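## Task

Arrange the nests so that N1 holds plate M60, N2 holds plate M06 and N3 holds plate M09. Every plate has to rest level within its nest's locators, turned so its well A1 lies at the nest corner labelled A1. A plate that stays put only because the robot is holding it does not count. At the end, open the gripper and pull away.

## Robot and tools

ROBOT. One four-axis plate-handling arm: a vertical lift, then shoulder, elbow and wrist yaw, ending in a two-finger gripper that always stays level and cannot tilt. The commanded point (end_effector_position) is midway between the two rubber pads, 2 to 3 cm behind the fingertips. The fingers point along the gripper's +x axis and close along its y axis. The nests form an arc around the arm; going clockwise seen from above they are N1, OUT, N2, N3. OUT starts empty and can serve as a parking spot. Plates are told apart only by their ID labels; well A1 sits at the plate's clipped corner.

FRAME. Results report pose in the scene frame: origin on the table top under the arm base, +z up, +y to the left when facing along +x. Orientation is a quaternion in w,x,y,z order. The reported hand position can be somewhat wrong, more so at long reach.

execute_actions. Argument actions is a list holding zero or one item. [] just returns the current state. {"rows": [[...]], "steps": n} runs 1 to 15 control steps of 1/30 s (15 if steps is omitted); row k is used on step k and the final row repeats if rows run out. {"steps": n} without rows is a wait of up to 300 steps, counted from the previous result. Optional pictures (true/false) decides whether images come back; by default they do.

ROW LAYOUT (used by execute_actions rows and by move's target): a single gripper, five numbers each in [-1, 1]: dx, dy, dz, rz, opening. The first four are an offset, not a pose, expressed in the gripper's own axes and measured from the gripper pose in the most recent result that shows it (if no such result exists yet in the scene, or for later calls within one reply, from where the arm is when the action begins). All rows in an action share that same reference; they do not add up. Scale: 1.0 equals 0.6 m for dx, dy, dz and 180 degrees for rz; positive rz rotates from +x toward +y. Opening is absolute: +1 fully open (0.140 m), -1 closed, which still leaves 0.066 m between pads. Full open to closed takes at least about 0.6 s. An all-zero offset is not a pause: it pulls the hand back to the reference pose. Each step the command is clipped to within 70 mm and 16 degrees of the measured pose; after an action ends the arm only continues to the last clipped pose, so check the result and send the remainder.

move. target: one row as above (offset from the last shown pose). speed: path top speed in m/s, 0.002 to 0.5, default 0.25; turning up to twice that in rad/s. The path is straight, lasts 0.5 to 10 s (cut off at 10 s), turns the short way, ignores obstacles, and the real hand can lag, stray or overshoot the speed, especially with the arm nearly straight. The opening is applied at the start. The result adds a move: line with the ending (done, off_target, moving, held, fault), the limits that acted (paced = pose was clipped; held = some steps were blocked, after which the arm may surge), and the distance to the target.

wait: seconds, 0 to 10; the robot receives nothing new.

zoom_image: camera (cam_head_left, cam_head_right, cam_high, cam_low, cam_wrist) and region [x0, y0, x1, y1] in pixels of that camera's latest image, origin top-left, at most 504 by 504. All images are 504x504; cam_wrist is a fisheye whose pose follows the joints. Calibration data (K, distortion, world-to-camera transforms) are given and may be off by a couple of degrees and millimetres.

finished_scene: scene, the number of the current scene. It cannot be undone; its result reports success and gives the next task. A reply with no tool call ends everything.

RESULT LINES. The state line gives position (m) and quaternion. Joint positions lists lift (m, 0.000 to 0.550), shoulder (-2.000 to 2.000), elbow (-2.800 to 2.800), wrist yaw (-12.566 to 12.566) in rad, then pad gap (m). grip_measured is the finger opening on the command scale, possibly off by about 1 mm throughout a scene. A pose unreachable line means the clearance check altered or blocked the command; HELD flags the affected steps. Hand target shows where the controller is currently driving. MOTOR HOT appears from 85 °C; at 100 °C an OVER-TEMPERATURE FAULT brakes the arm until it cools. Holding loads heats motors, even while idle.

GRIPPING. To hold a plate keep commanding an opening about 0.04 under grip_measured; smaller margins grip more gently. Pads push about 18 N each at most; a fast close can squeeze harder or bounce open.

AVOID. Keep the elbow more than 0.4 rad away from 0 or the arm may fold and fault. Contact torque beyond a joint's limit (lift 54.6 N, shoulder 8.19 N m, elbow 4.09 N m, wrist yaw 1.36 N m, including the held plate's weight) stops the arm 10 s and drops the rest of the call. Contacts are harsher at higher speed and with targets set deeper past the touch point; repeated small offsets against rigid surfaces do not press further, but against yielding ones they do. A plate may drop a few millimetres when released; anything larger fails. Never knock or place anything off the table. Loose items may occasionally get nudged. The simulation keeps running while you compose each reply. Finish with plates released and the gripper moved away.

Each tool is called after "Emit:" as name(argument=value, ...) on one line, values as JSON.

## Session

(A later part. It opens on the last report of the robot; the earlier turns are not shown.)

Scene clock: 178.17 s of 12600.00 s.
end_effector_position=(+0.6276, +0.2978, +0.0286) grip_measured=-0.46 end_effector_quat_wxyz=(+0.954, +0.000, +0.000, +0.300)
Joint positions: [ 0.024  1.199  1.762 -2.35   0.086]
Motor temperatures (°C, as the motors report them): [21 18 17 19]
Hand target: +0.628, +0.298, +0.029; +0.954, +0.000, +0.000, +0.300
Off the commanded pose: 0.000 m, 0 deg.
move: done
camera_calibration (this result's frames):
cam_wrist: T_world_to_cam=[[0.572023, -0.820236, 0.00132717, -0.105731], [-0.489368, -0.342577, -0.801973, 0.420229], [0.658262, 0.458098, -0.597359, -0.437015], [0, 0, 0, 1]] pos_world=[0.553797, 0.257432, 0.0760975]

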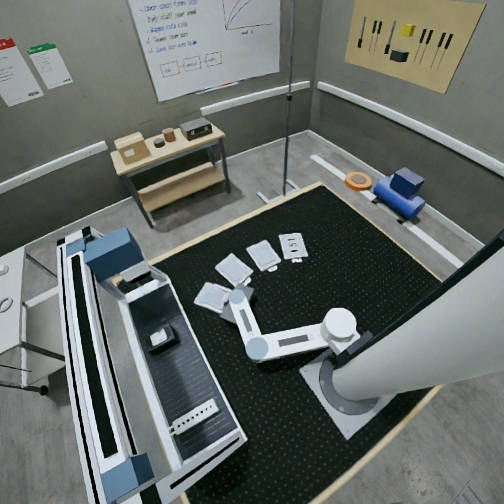

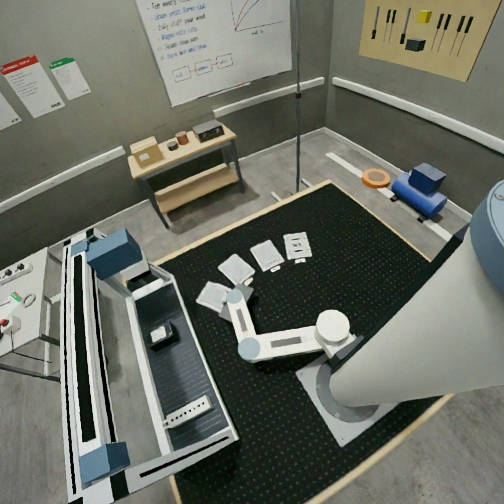

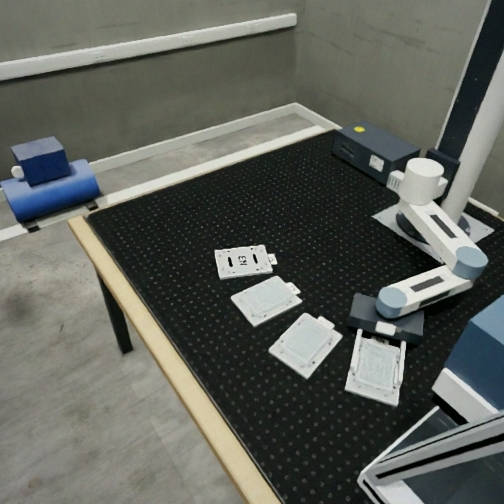

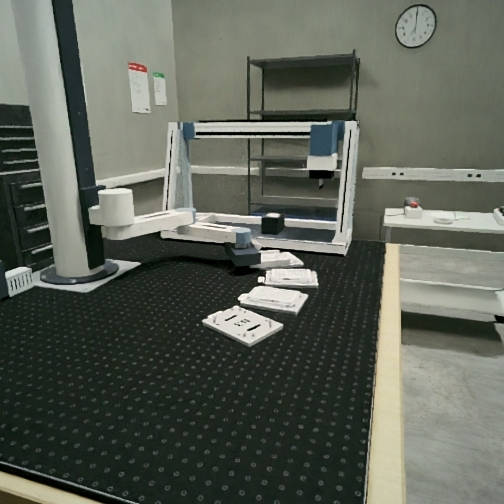

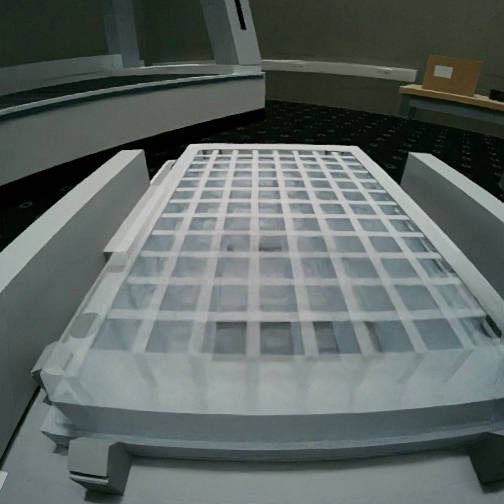

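Emit:
move(target=[0,0,0,0,1])

Emit:
move(target=[0,0,0.075,0,1])

Emit:
move(target=[-0.023,-0.3063,0,-0.1142,1])

Emit:
move(target=[0,0,-0.075,0,1], speed=0.1)

Scene clock: 185.80 s of 12600.00 s.
end_effector_position=(+0.6276, +0.2978, +0.0286) grip_measured=+1.00 end_effector_quat_wxyz=(+0.954, +0.000, +0.000, +0.300)
Joint positions: [ 0.024  1.199  1.762 -2.35   0.14 ]
Motor temperatures (°C, as the motors report them): [21 18 17 19]
Hand target: +0.628, +0.298, +0.029; +0.954, +0.000, +0.000, +0.300
Off the commanded pose: 0.000 m, 0 deg.
After step 90, 3.93 s passed at rest.
move: done
camera_calibration (this result's frames):
cam_wrist: T_world_to_cam=[[0.572049, -0.820218, 0.00132717, -0.105742], [-0.489357, -0.342592, -0.801973, 0.420227], [0.658247, 0.458118, -0.597359, -0.437013], [0, 0, 0, 1]] pos_world=[0.553793, 0.257439, 0.0760975]

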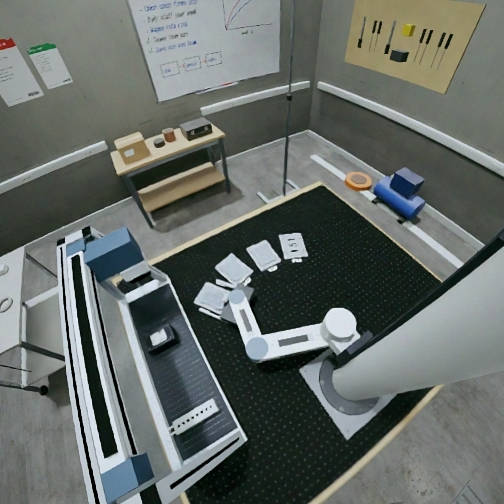

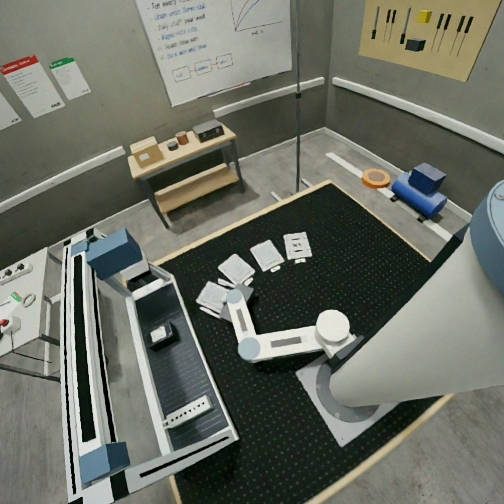

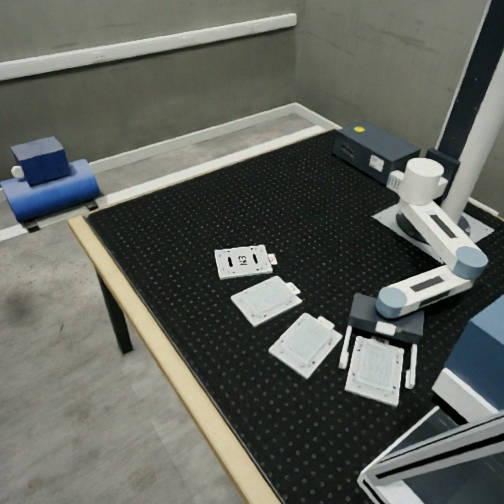

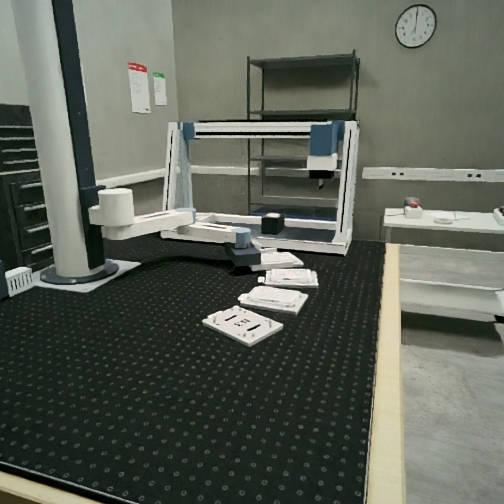

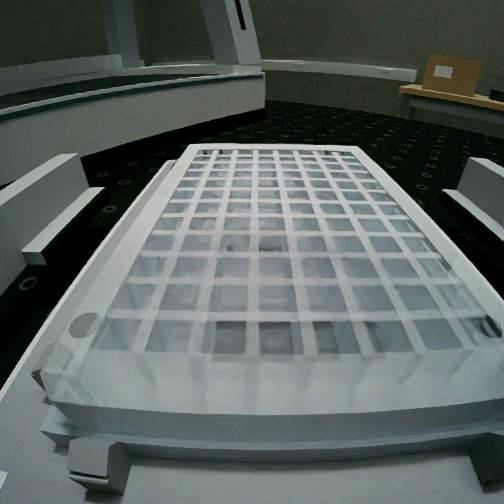

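Scene clock: 186.50 s of 12600.00 s.
end_effector_position=(+0.6276, +0.2978, +0.0736) grip_measured=+1.00 end_effector_quat_wxyz=(+0.954, +0.000, +0.000, +0.301)
Joint positions: [ 0.069  1.199  1.762 -2.35   0.14 ]
Motor temperatures (°C, as the motors report them): [21 18 17 19]
Hand target: +0.628, +0.298, +0.074; +0.954, +0.000, +0.000, +0.300
Off the commanded pose: 0.000 m, 0 deg.
move: done
camera_calibration (this result's frames):
cam_wrist: T_world_to_cam=[[0.572075, -0.8202, 0.00132717, -0.105814], [-0.489346, -0.342608, -0.801973, 0.456351], [0.658233, 0.458139, -0.597359, -0.410108], [0, 0, 0, 1]] pos_world=[0.553793, 0.257447, 0.121139]

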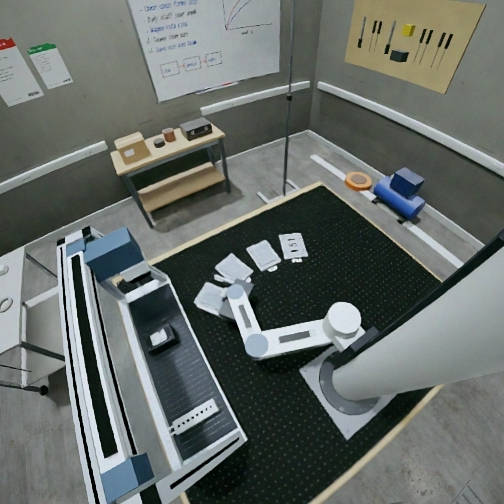

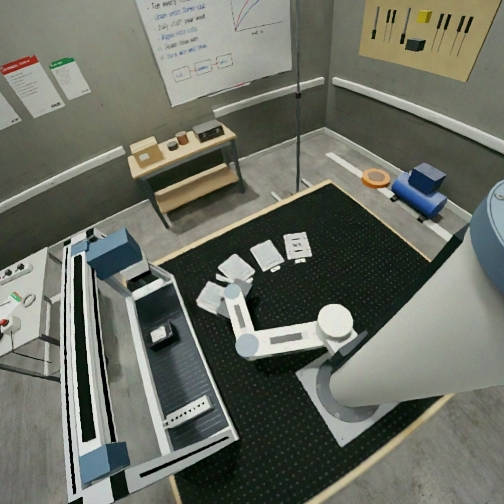

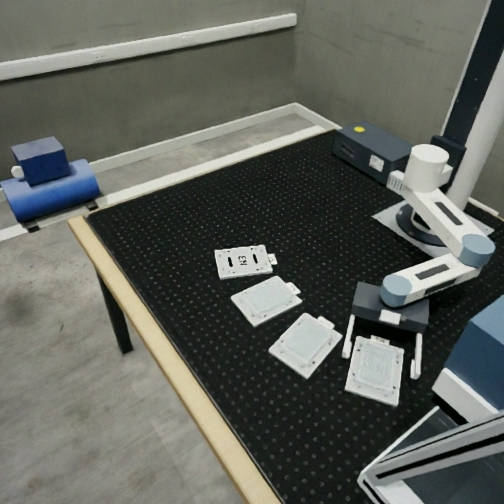

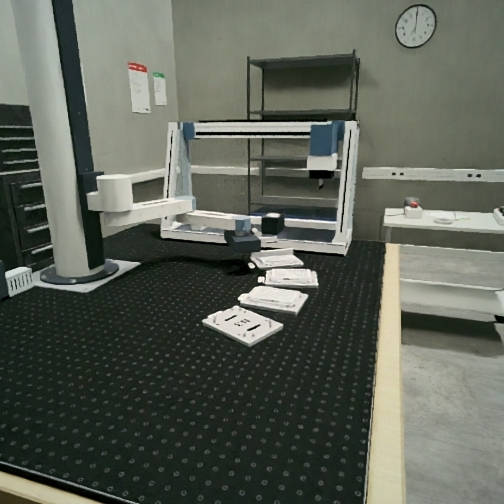

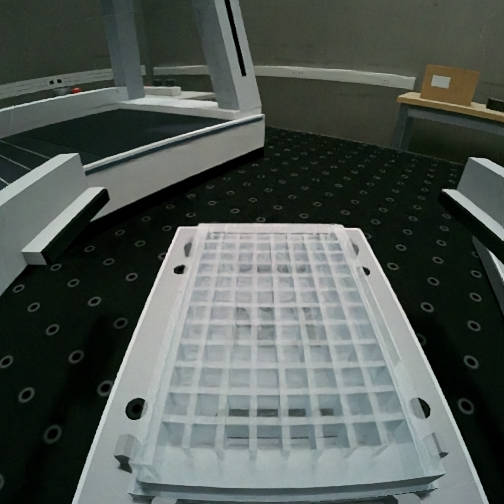

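Scene clock: 187.63 s of 12600.00 s.
end_effector_position=(+0.7216, +0.1391, +0.0736) grip_measured=+1.00 end_effector_quat_wxyz=(+0.992, +0.000, +0.000, +0.125)
Joint positions: [ 0.069  0.813  1.903 -2.464  0.14 ]
Motor temperatures (°C, as the motors report them): [21 18 17 19]
Hand target: +0.722, +0.139, +0.074; +0.992, +0.000, +0.000, +0.126
Off the commanded pose: 0.000 m, 0 deg.
move: done
camera_calibration (this result's frames):
cam_wrist: T_world_to_cam=[[0.247544, -0.968876, 0.00132717, -0.0348626], [-0.578504, -0.148904, -0.801973, 0.485371], [0.77721, 0.197755, -0.597359, -0.448912], [0, 0, 0, 1]] pos_world=[0.638318, 0.127271, 0.121139]

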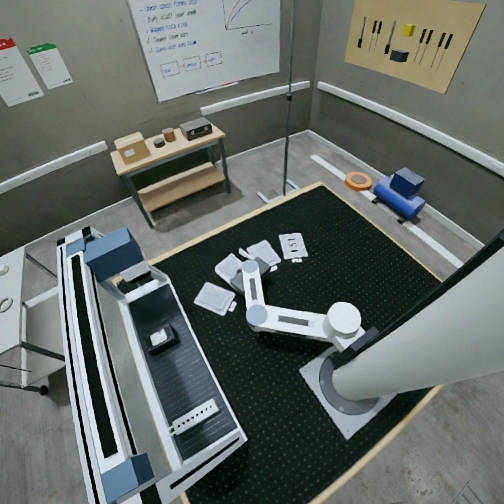

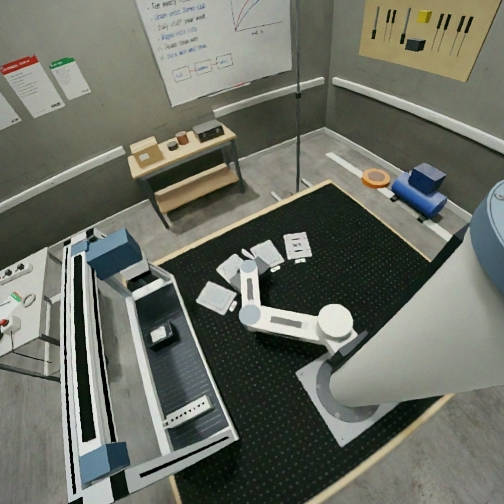

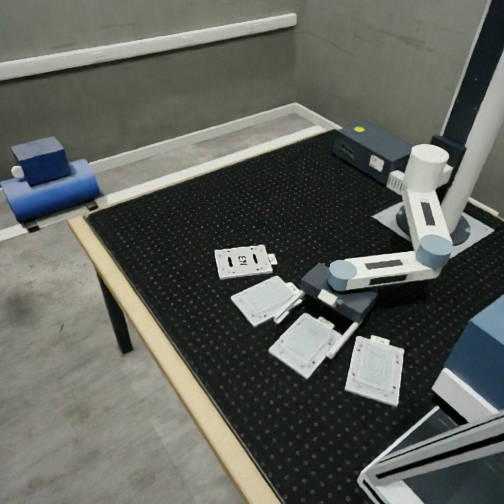

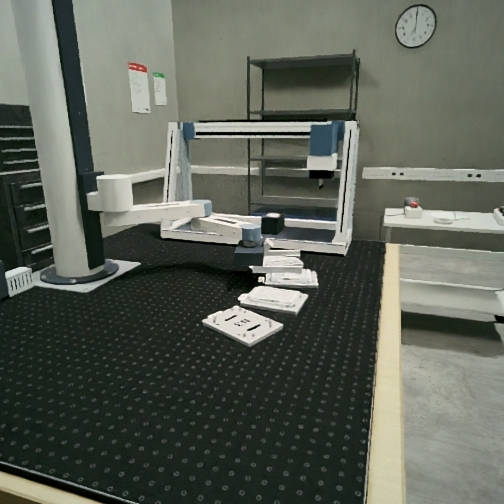

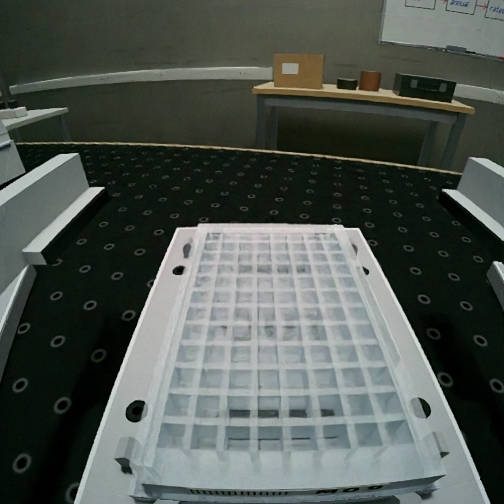

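Scene clock: 188.37 s of 12600.00 s.
end_effector_position=(+0.7216, +0.1391, +0.0286) grip_measured=+1.00 end_effector_quat_wxyz=(+0.992, +0.000, +0.000, +0.125)
Joint positions: [ 0.024  0.813  1.903 -2.464  0.14 ]
Motor temperatures (°C, as the motors report them): [21 18 17 19]
Hand target: +0.722, +0.139, +0.029; +0.992, +0.000, +0.000, +0.125
Off the commanded pose: 0.000 m, 0 deg.
move: done
camera_calibration (this result's frames):
cam_wrist: T_world_to_cam=[[0.247484, -0.968891, 0.00132717, -0.0347808], [-0.578514, -0.148868, -0.801973, 0.449246], [0.777222, 0.197707, -0.597359, -0.475814], [0, 0, 0, 1]] pos_world=[0.638316, 0.127252, 0.0760973]

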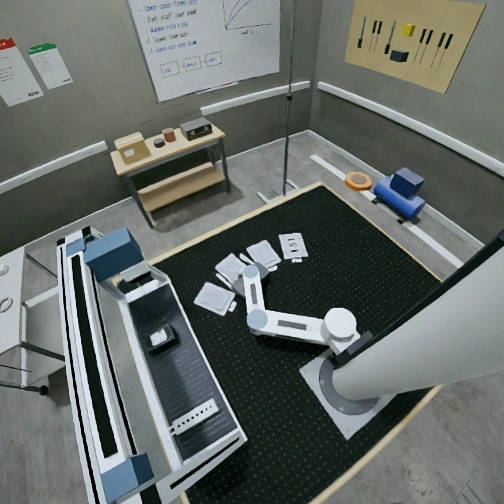

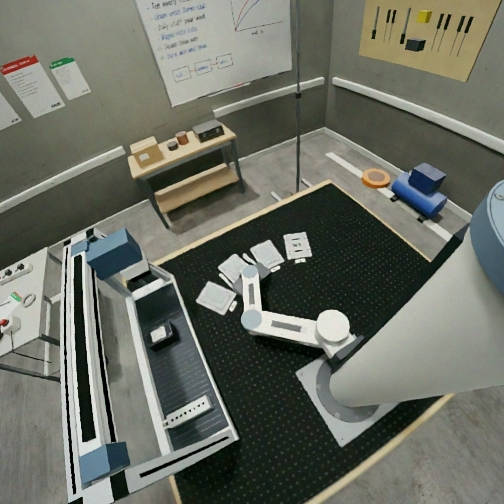

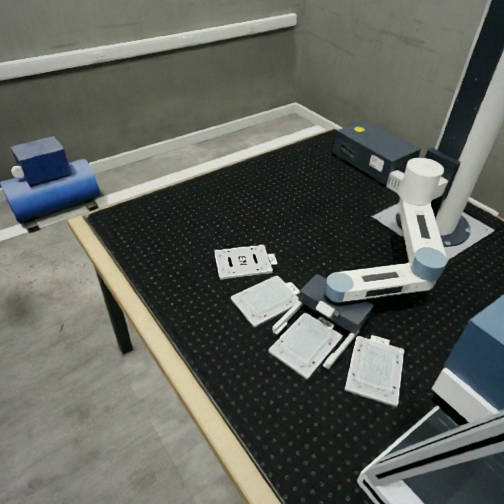

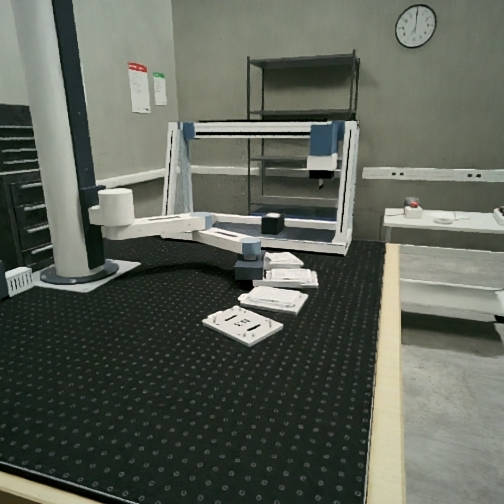

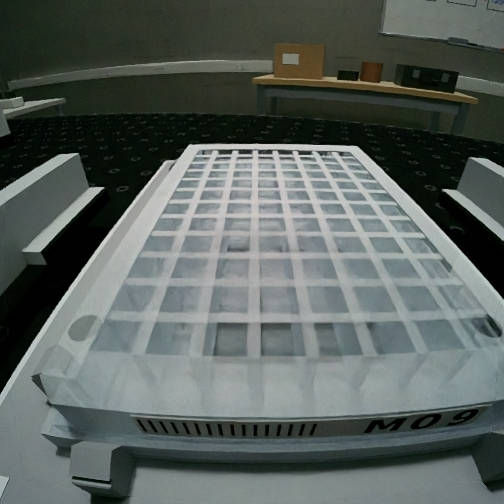

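Emit:
execute_actions(actions=[])

Emit:
move(target=[0,0,0,0,-0.3])

Emit:
execute_actions(actions=[{"rows":[[0,0,0,0,-0.36],[0,0,0,0,-0.4],[0,0,0,0,-0.43],[0,0,0,0,-0.46],[0,0,0,0,-0.49],[0,0,0,0,-0.52]],"steps":15}], pictures=false)

Emit:
move(target=[0,0,0.075,0,-0.52], speed=0.08)

Scene clock: 206.73 s of 12600.00 s.
end_effector_position=(+0.7216, +0.1391, +0.0286) grip_measured=+1.00 end_effector_quat_wxyz=(+0.992, +0.000, +0.000, +0.125)
Joint positions: [ 0.024  0.813  1.903 -2.464  0.14 ]
Motor temperatures (°C, as the motors report them): [21 18 17 19]
Hand target: +0.722, +0.139, +0.029; +0.992, +0.000, +0.000, +0.125
Off the commanded pose: 0.000 m, 0 deg.
Steps of this call (steps 1 to 90: nothing new was sent; then 15.37 s passed at rest). Readings (end_effector_position):
1: (+0.7216, +0.1391, +0.0286)
2: (+0.7216, +0.1391, +0.0286)
4: (+0.7216, +0.1391, +0.0286)
8: (+0.7216, +0.1391, +0.0286)
90: the state above
camera_calibration (this result's frames):
cam_wrist: T_world_to_cam=[[0.247484, -0.968891, 0.00132717, -0.0347808], [-0.578514, -0.148868, -0.801973, 0.449247], [0.777222, 0.197707, -0.597359, -0.475813], [0, 0, 0, 1]] pos_world=[0.638316, 0.127252, 0.0760988]

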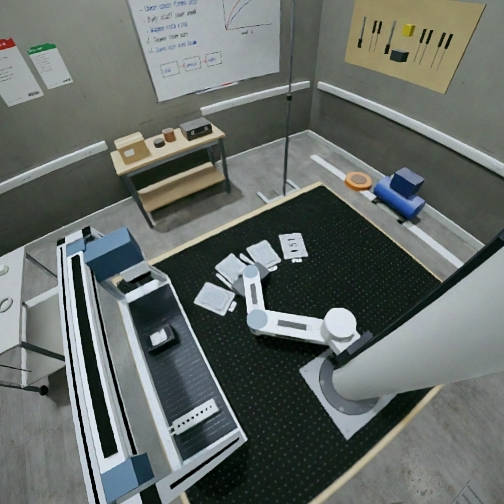

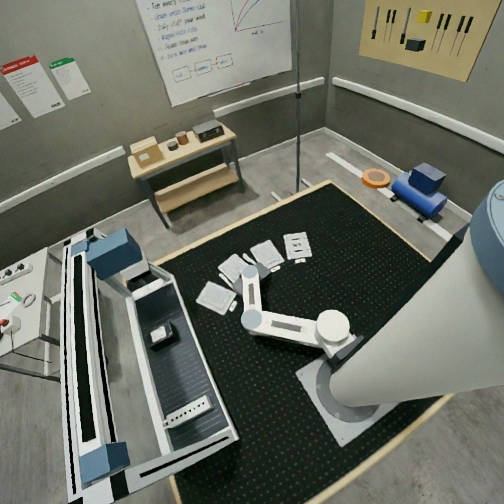

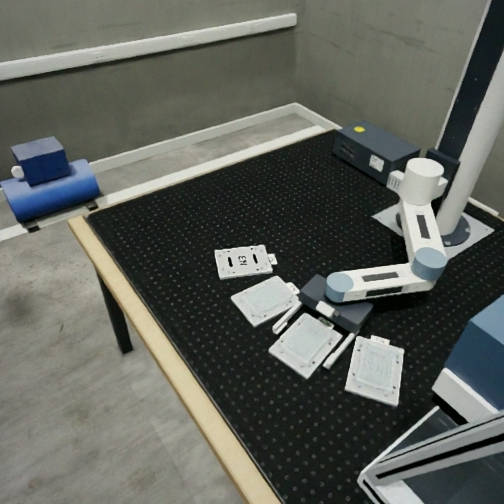

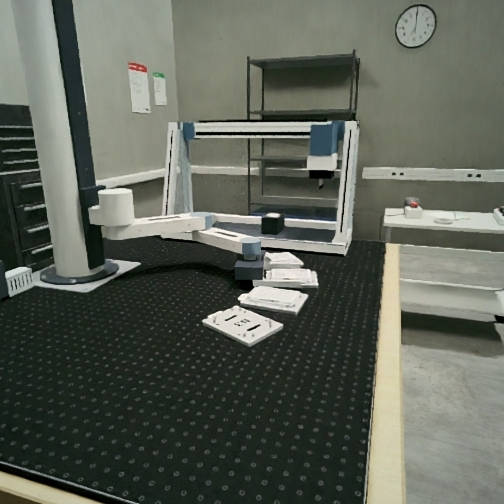

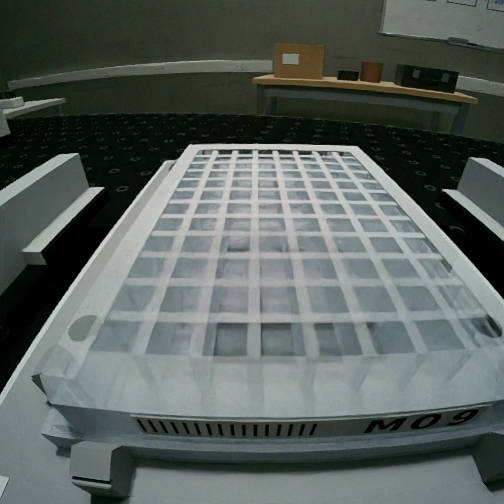

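Scene clock: 207.37 s of 12600.00 s.
end_effector_position=(+0.7216, +0.1391, +0.0286) grip_measured=-0.30 end_effector_quat_wxyz=(+0.992, +0.000, +0.000, +0.125)
Joint positions: [ 0.024  0.813  1.903 -2.464  0.092]
Motor temperatures (°C, as the motors report them): [21 18 17 19]
Hand target: +0.722, +0.139, +0.029; +0.992, +0.000, +0.000, +0.125
Off the commanded pose: 0.000 m, 0 deg.
move: done
camera_calibration (this result's frames):
cam_wrist: T_world_to_cam=[[0.247485, -0.968891, 0.00132717, -0.0347817], [-0.578513, -0.148869, -0.801973, 0.449247], [0.777222, 0.197709, -0.597359, -0.475813], [0, 0, 0, 1]] pos_world=[0.638316, 0.127252, 0.0760988]

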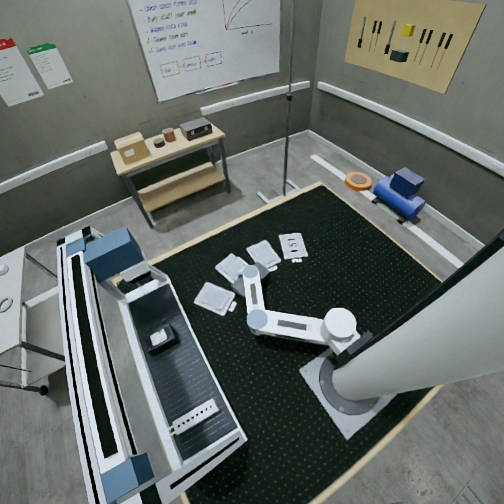

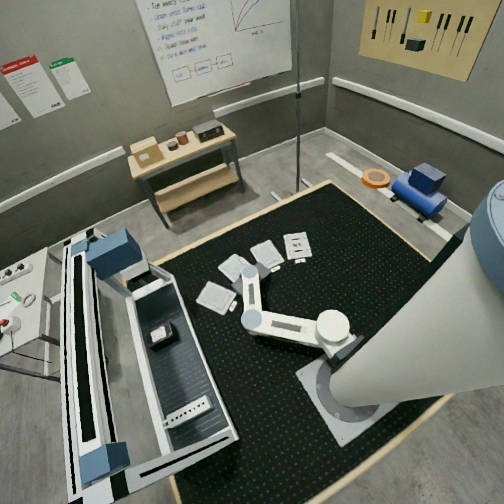

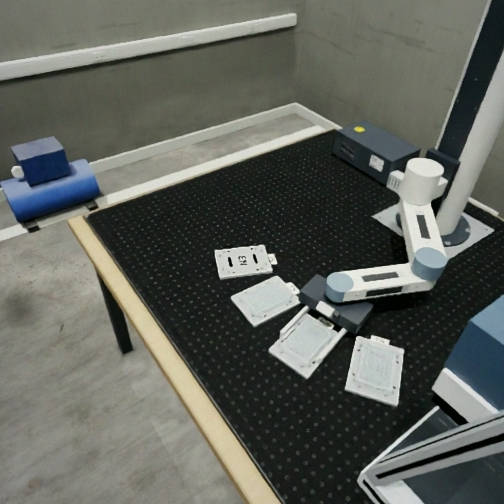

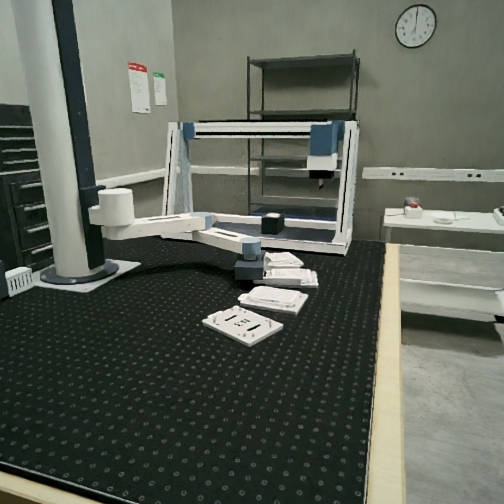

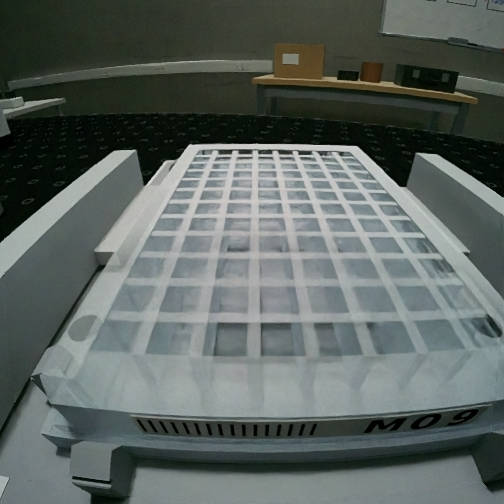

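Scene clock: 207.87 s of 12600.00 s.
end_effector_position=(+0.7216, +0.1391, +0.0286) grip_measured=-0.46 end_effector_quat_wxyz=(+0.992, +0.000, +0.000, +0.125)
Joint positions: [ 0.024  0.813  1.903 -2.464  0.086]
Motor temperatures (°C, as the motors report them): [21 18 17 19]
Hand target: +0.722, +0.139, +0.029; +0.992, +0.000, +0.000, +0.125
Off the commanded pose: 0.000 m, 0 deg.
Steps of this call (steps 1 to 15: all 15 steps of this action). Readings (end_effector_position):
1: (+0.7216, +0.1391, +0.0286)
2: (+0.7216, +0.1391, +0.0286)
4: (+0.7216, +0.1391, +0.0286)
8: (+0.7216, +0.1391, +0.0286)
15: the state above

Scene clock: 208.93 s of 12600.00 s.
end_effector_position=(+0.7216, +0.1391, +0.0736) grip_measured=-0.46 end_effector_quat_wxyz=(+0.992, +0.000, +0.000, +0.125)
Joint positions: [ 0.069  0.813  1.903 -2.464  0.086]
Motor temperatures (°C, as the motors report them): [21 18 17 19]
Hand target: +0.722, +0.139, +0.074; +0.992, +0.000, +0.000, +0.125
Off the commanded pose: 0.000 m, 0 deg.
move: done
camera_calibration (this result's frames):
cam_wrist: T_world_to_cam=[[0.247526, -0.96888, 0.00132717, -0.0348584], [-0.578507, -0.148893, -0.801973, 0.485362], [0.777213, 0.197741, -0.597359, -0.448918], [0, 0, 0, 1]] pos_world=[0.638319, 0.127263, 0.121128]

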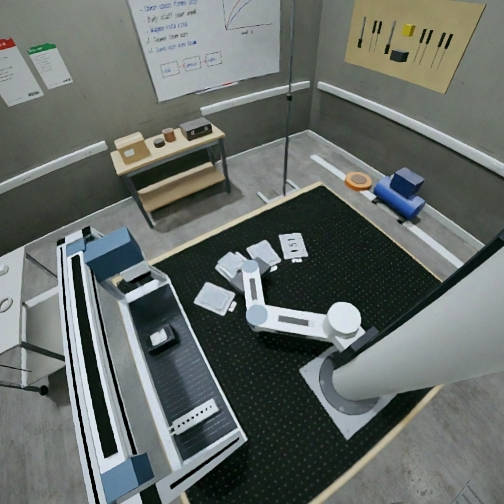

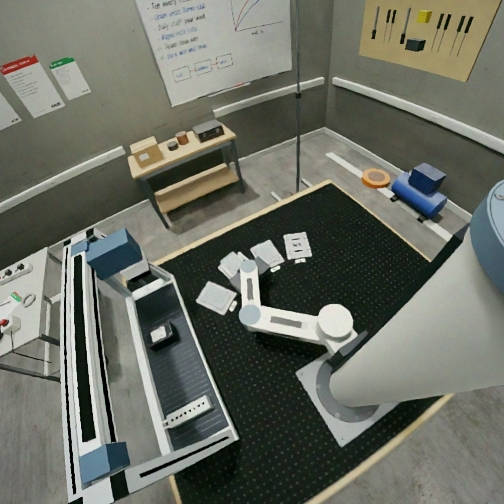

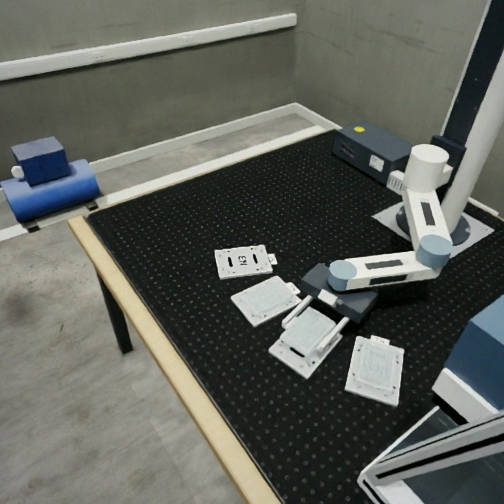

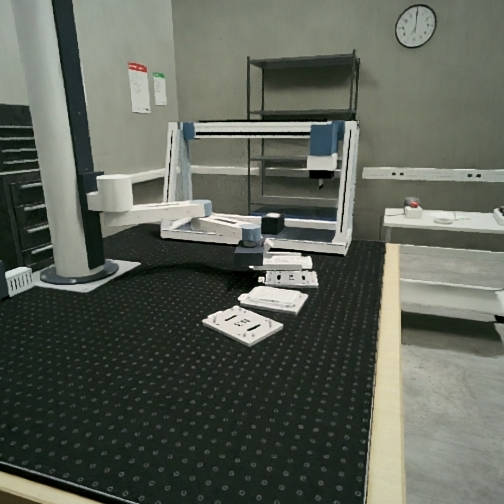

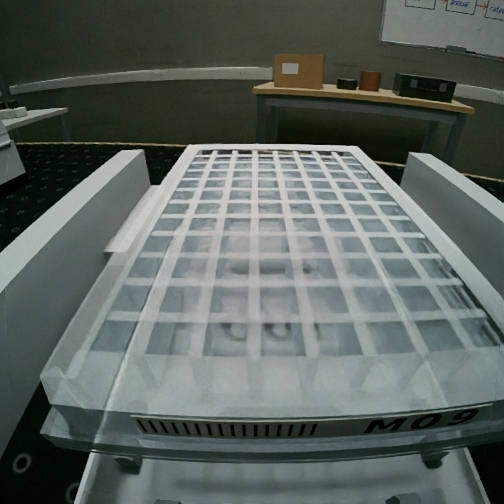

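Emit:
move(target=[-0.214,-0.5533,0,-0.2127,-0.52], speed=0.2)

Emit:
move(target=[0,0,-0.064,0,-0.52], speed=0.04)

Scene clock: 214.90 s of 12600.00 s.
end_effector_position=(+0.6796, -0.2145, +0.0736) grip_measured=-0.46 end_effector_quat_wxyz=(+0.978, +0.000, +0.000, -0.207)
Joint positions: [ 0.069  0.212  1.802 -2.431  0.086]
Motor temperatures (°C, as the motors report them): [21 18 17 19]
Hand target: +0.680, -0.214, +0.074; +0.978, +0.000, +0.000, -0.207
Off the commanded pose: 0.000 m, 0 deg.
After step 90, 0.83 s passed at rest.
move: done
camera_calibration (this result's frames):
cam_wrist: T_world_to_cam=[[-0.406263, -0.913755, 0.00132717, 0.0891077], [-0.546273, 0.241713, -0.801973, 0.470307], [0.732486, -0.326537, -0.597359, -0.428438], [0, 0, 0, 1]] pos_world=[0.606942, -0.172157, 0.121124]

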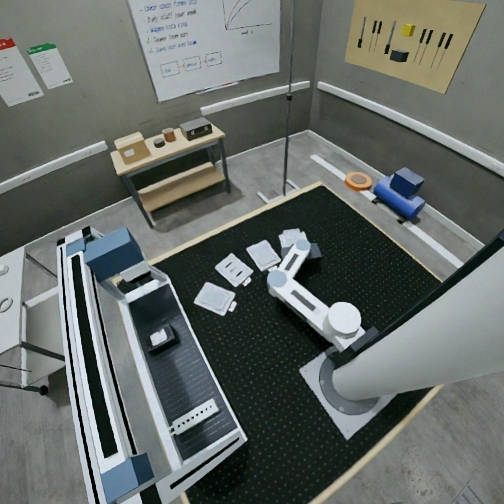

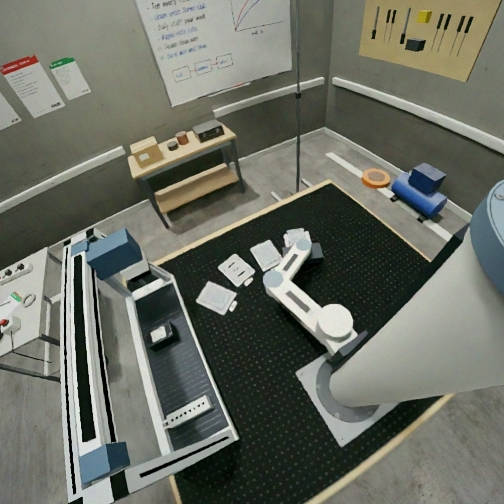

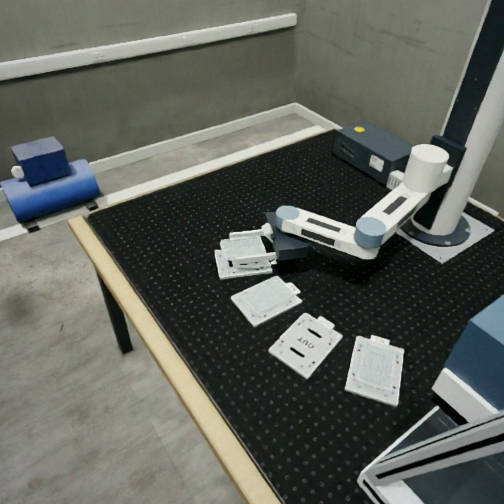

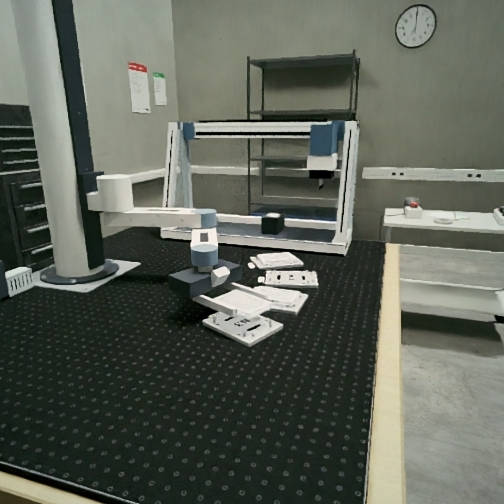

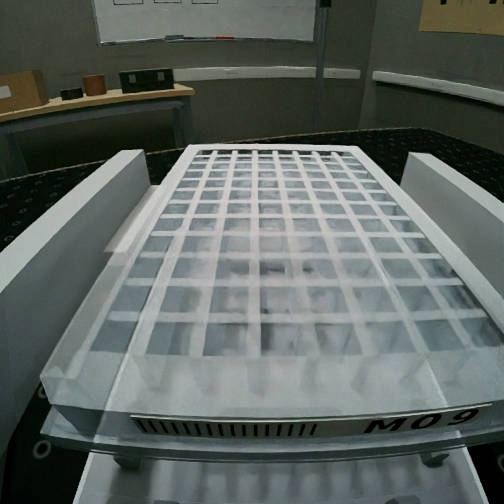

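Scene clock: 216.10 s of 12600.00 s.
end_effector_position=(+0.6796, -0.2145, +0.0352) grip_measured=-0.46 end_effector_quat_wxyz=(+0.978, +0.000, +0.000, -0.207)
Joint positions: [ 0.03   0.212  1.802 -2.431  0.086]
Motor temperatures (°C, as the motors report them): [21 18 17 19]
Hand target: +0.680, -0.214, +0.035; +0.978, +0.000, +0.000, -0.207
Off the commanded pose: 0.000 m, 0 deg.
move: done
camera_calibration (this result's frames):
cam_wrist: T_world_to_cam=[[-0.406288, -0.913744, 0.00132717, 0.0891651], [-0.546267, 0.241728, -0.801973, 0.439466], [0.732477, -0.326557, -0.597359, -0.451406], [0, 0, 0, 1]] pos_world=[0.606937, -0.172167, 0.0826694]

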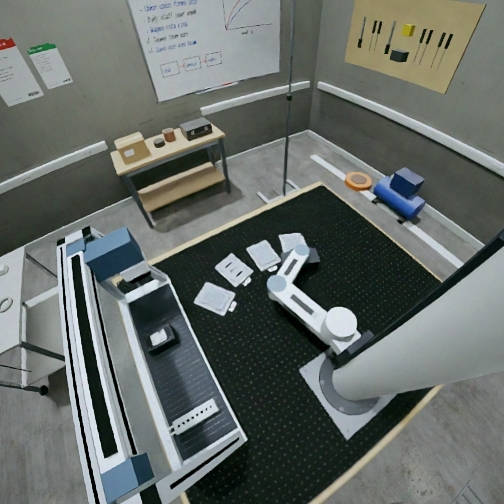

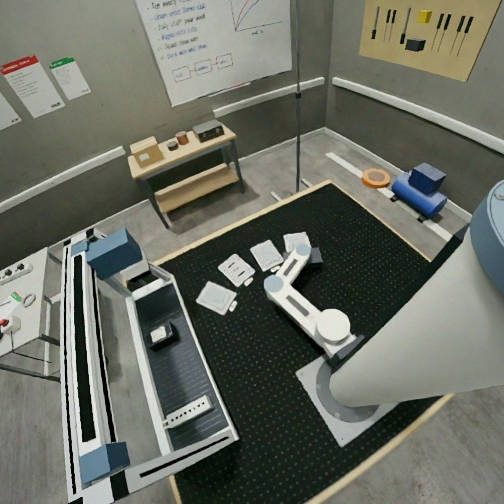

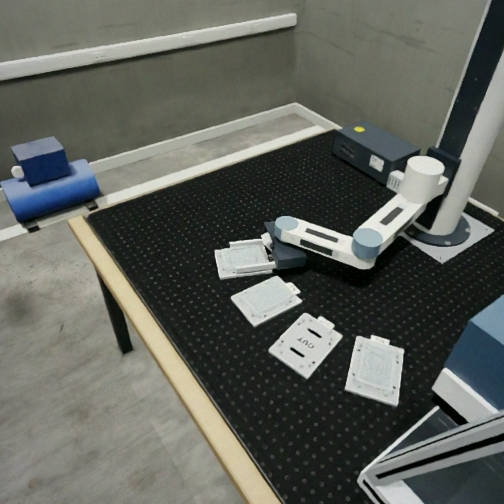

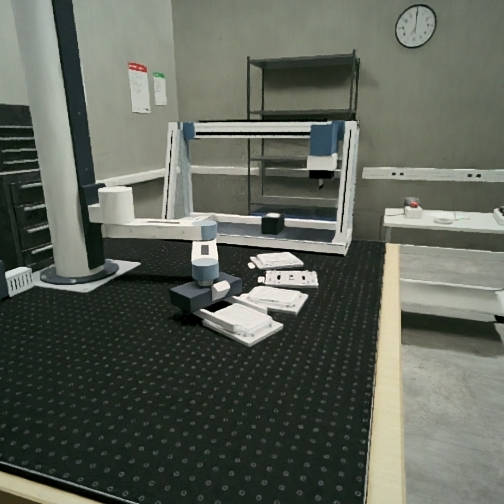

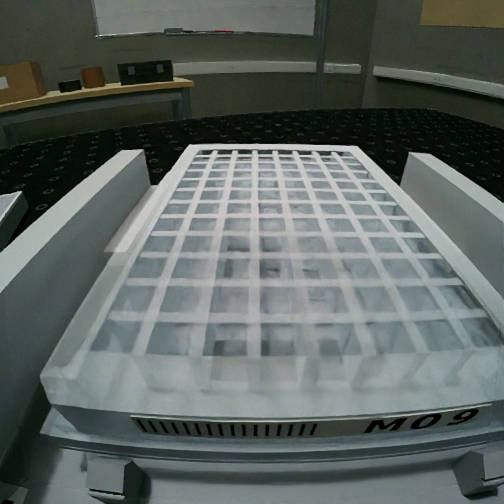

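Emit:
move(target=[-0.0008,0,-0.011,0,-0.52], speed=0.01)

Scene clock: 222.77 s of 12600.00 s.
end_effector_position=(+0.6792, -0.2144, +0.0286) grip_measured=-0.46 end_effector_quat_wxyz=(+0.978, +0.000, +0.000, -0.207)
Joint positions: [ 0.024  0.214  1.799 -2.43   0.086]
Motor temperatures (°C, as the motors report them): [21 18 17 19]
Hand target: +0.679, -0.214, +0.029; +0.978, +0.000, +0.000, -0.207
Off the commanded pose: 0.000 m, 0 deg.
After step 90, 2.80 s passed at rest.
move: done
camera_calibration (this result's frames):
cam_wrist: T_world_to_cam=[[-0.406596, -0.913607, 0.00132717, 0.089319], [-0.546185, 0.241912, -0.801973, 0.433893], [0.732367, -0.326804, -0.597359, -0.454957], [0, 0, 0, 1]] pos_world=[0.606498, -0.172043, 0.0760792]

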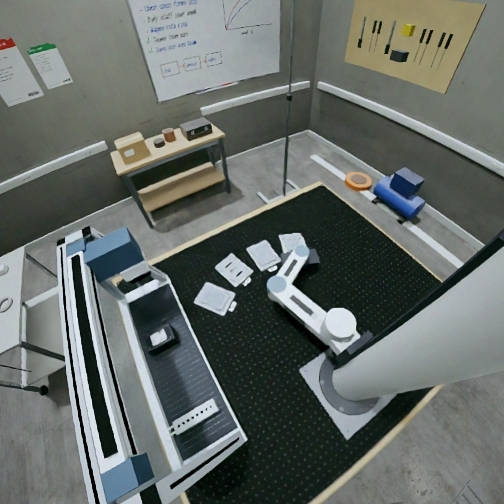

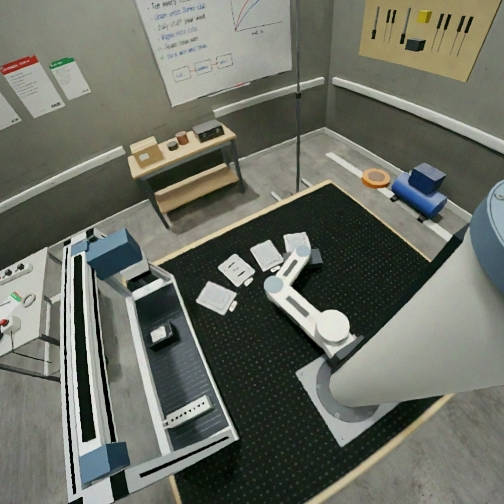

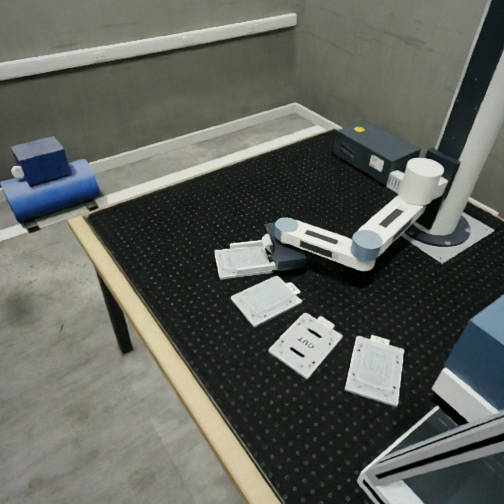

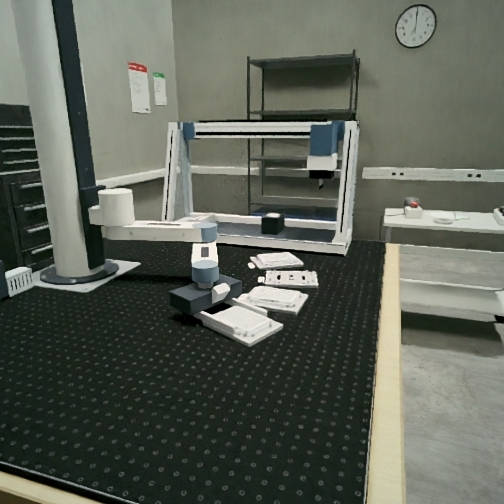

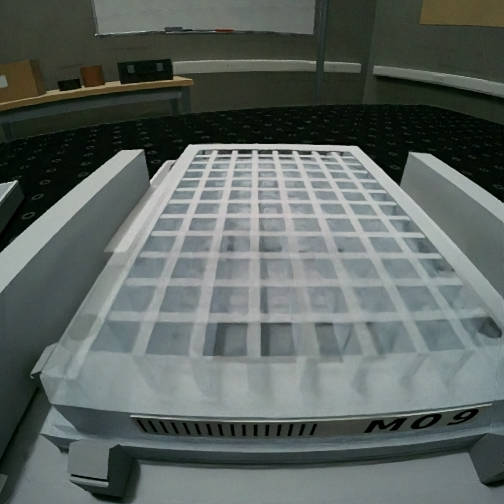

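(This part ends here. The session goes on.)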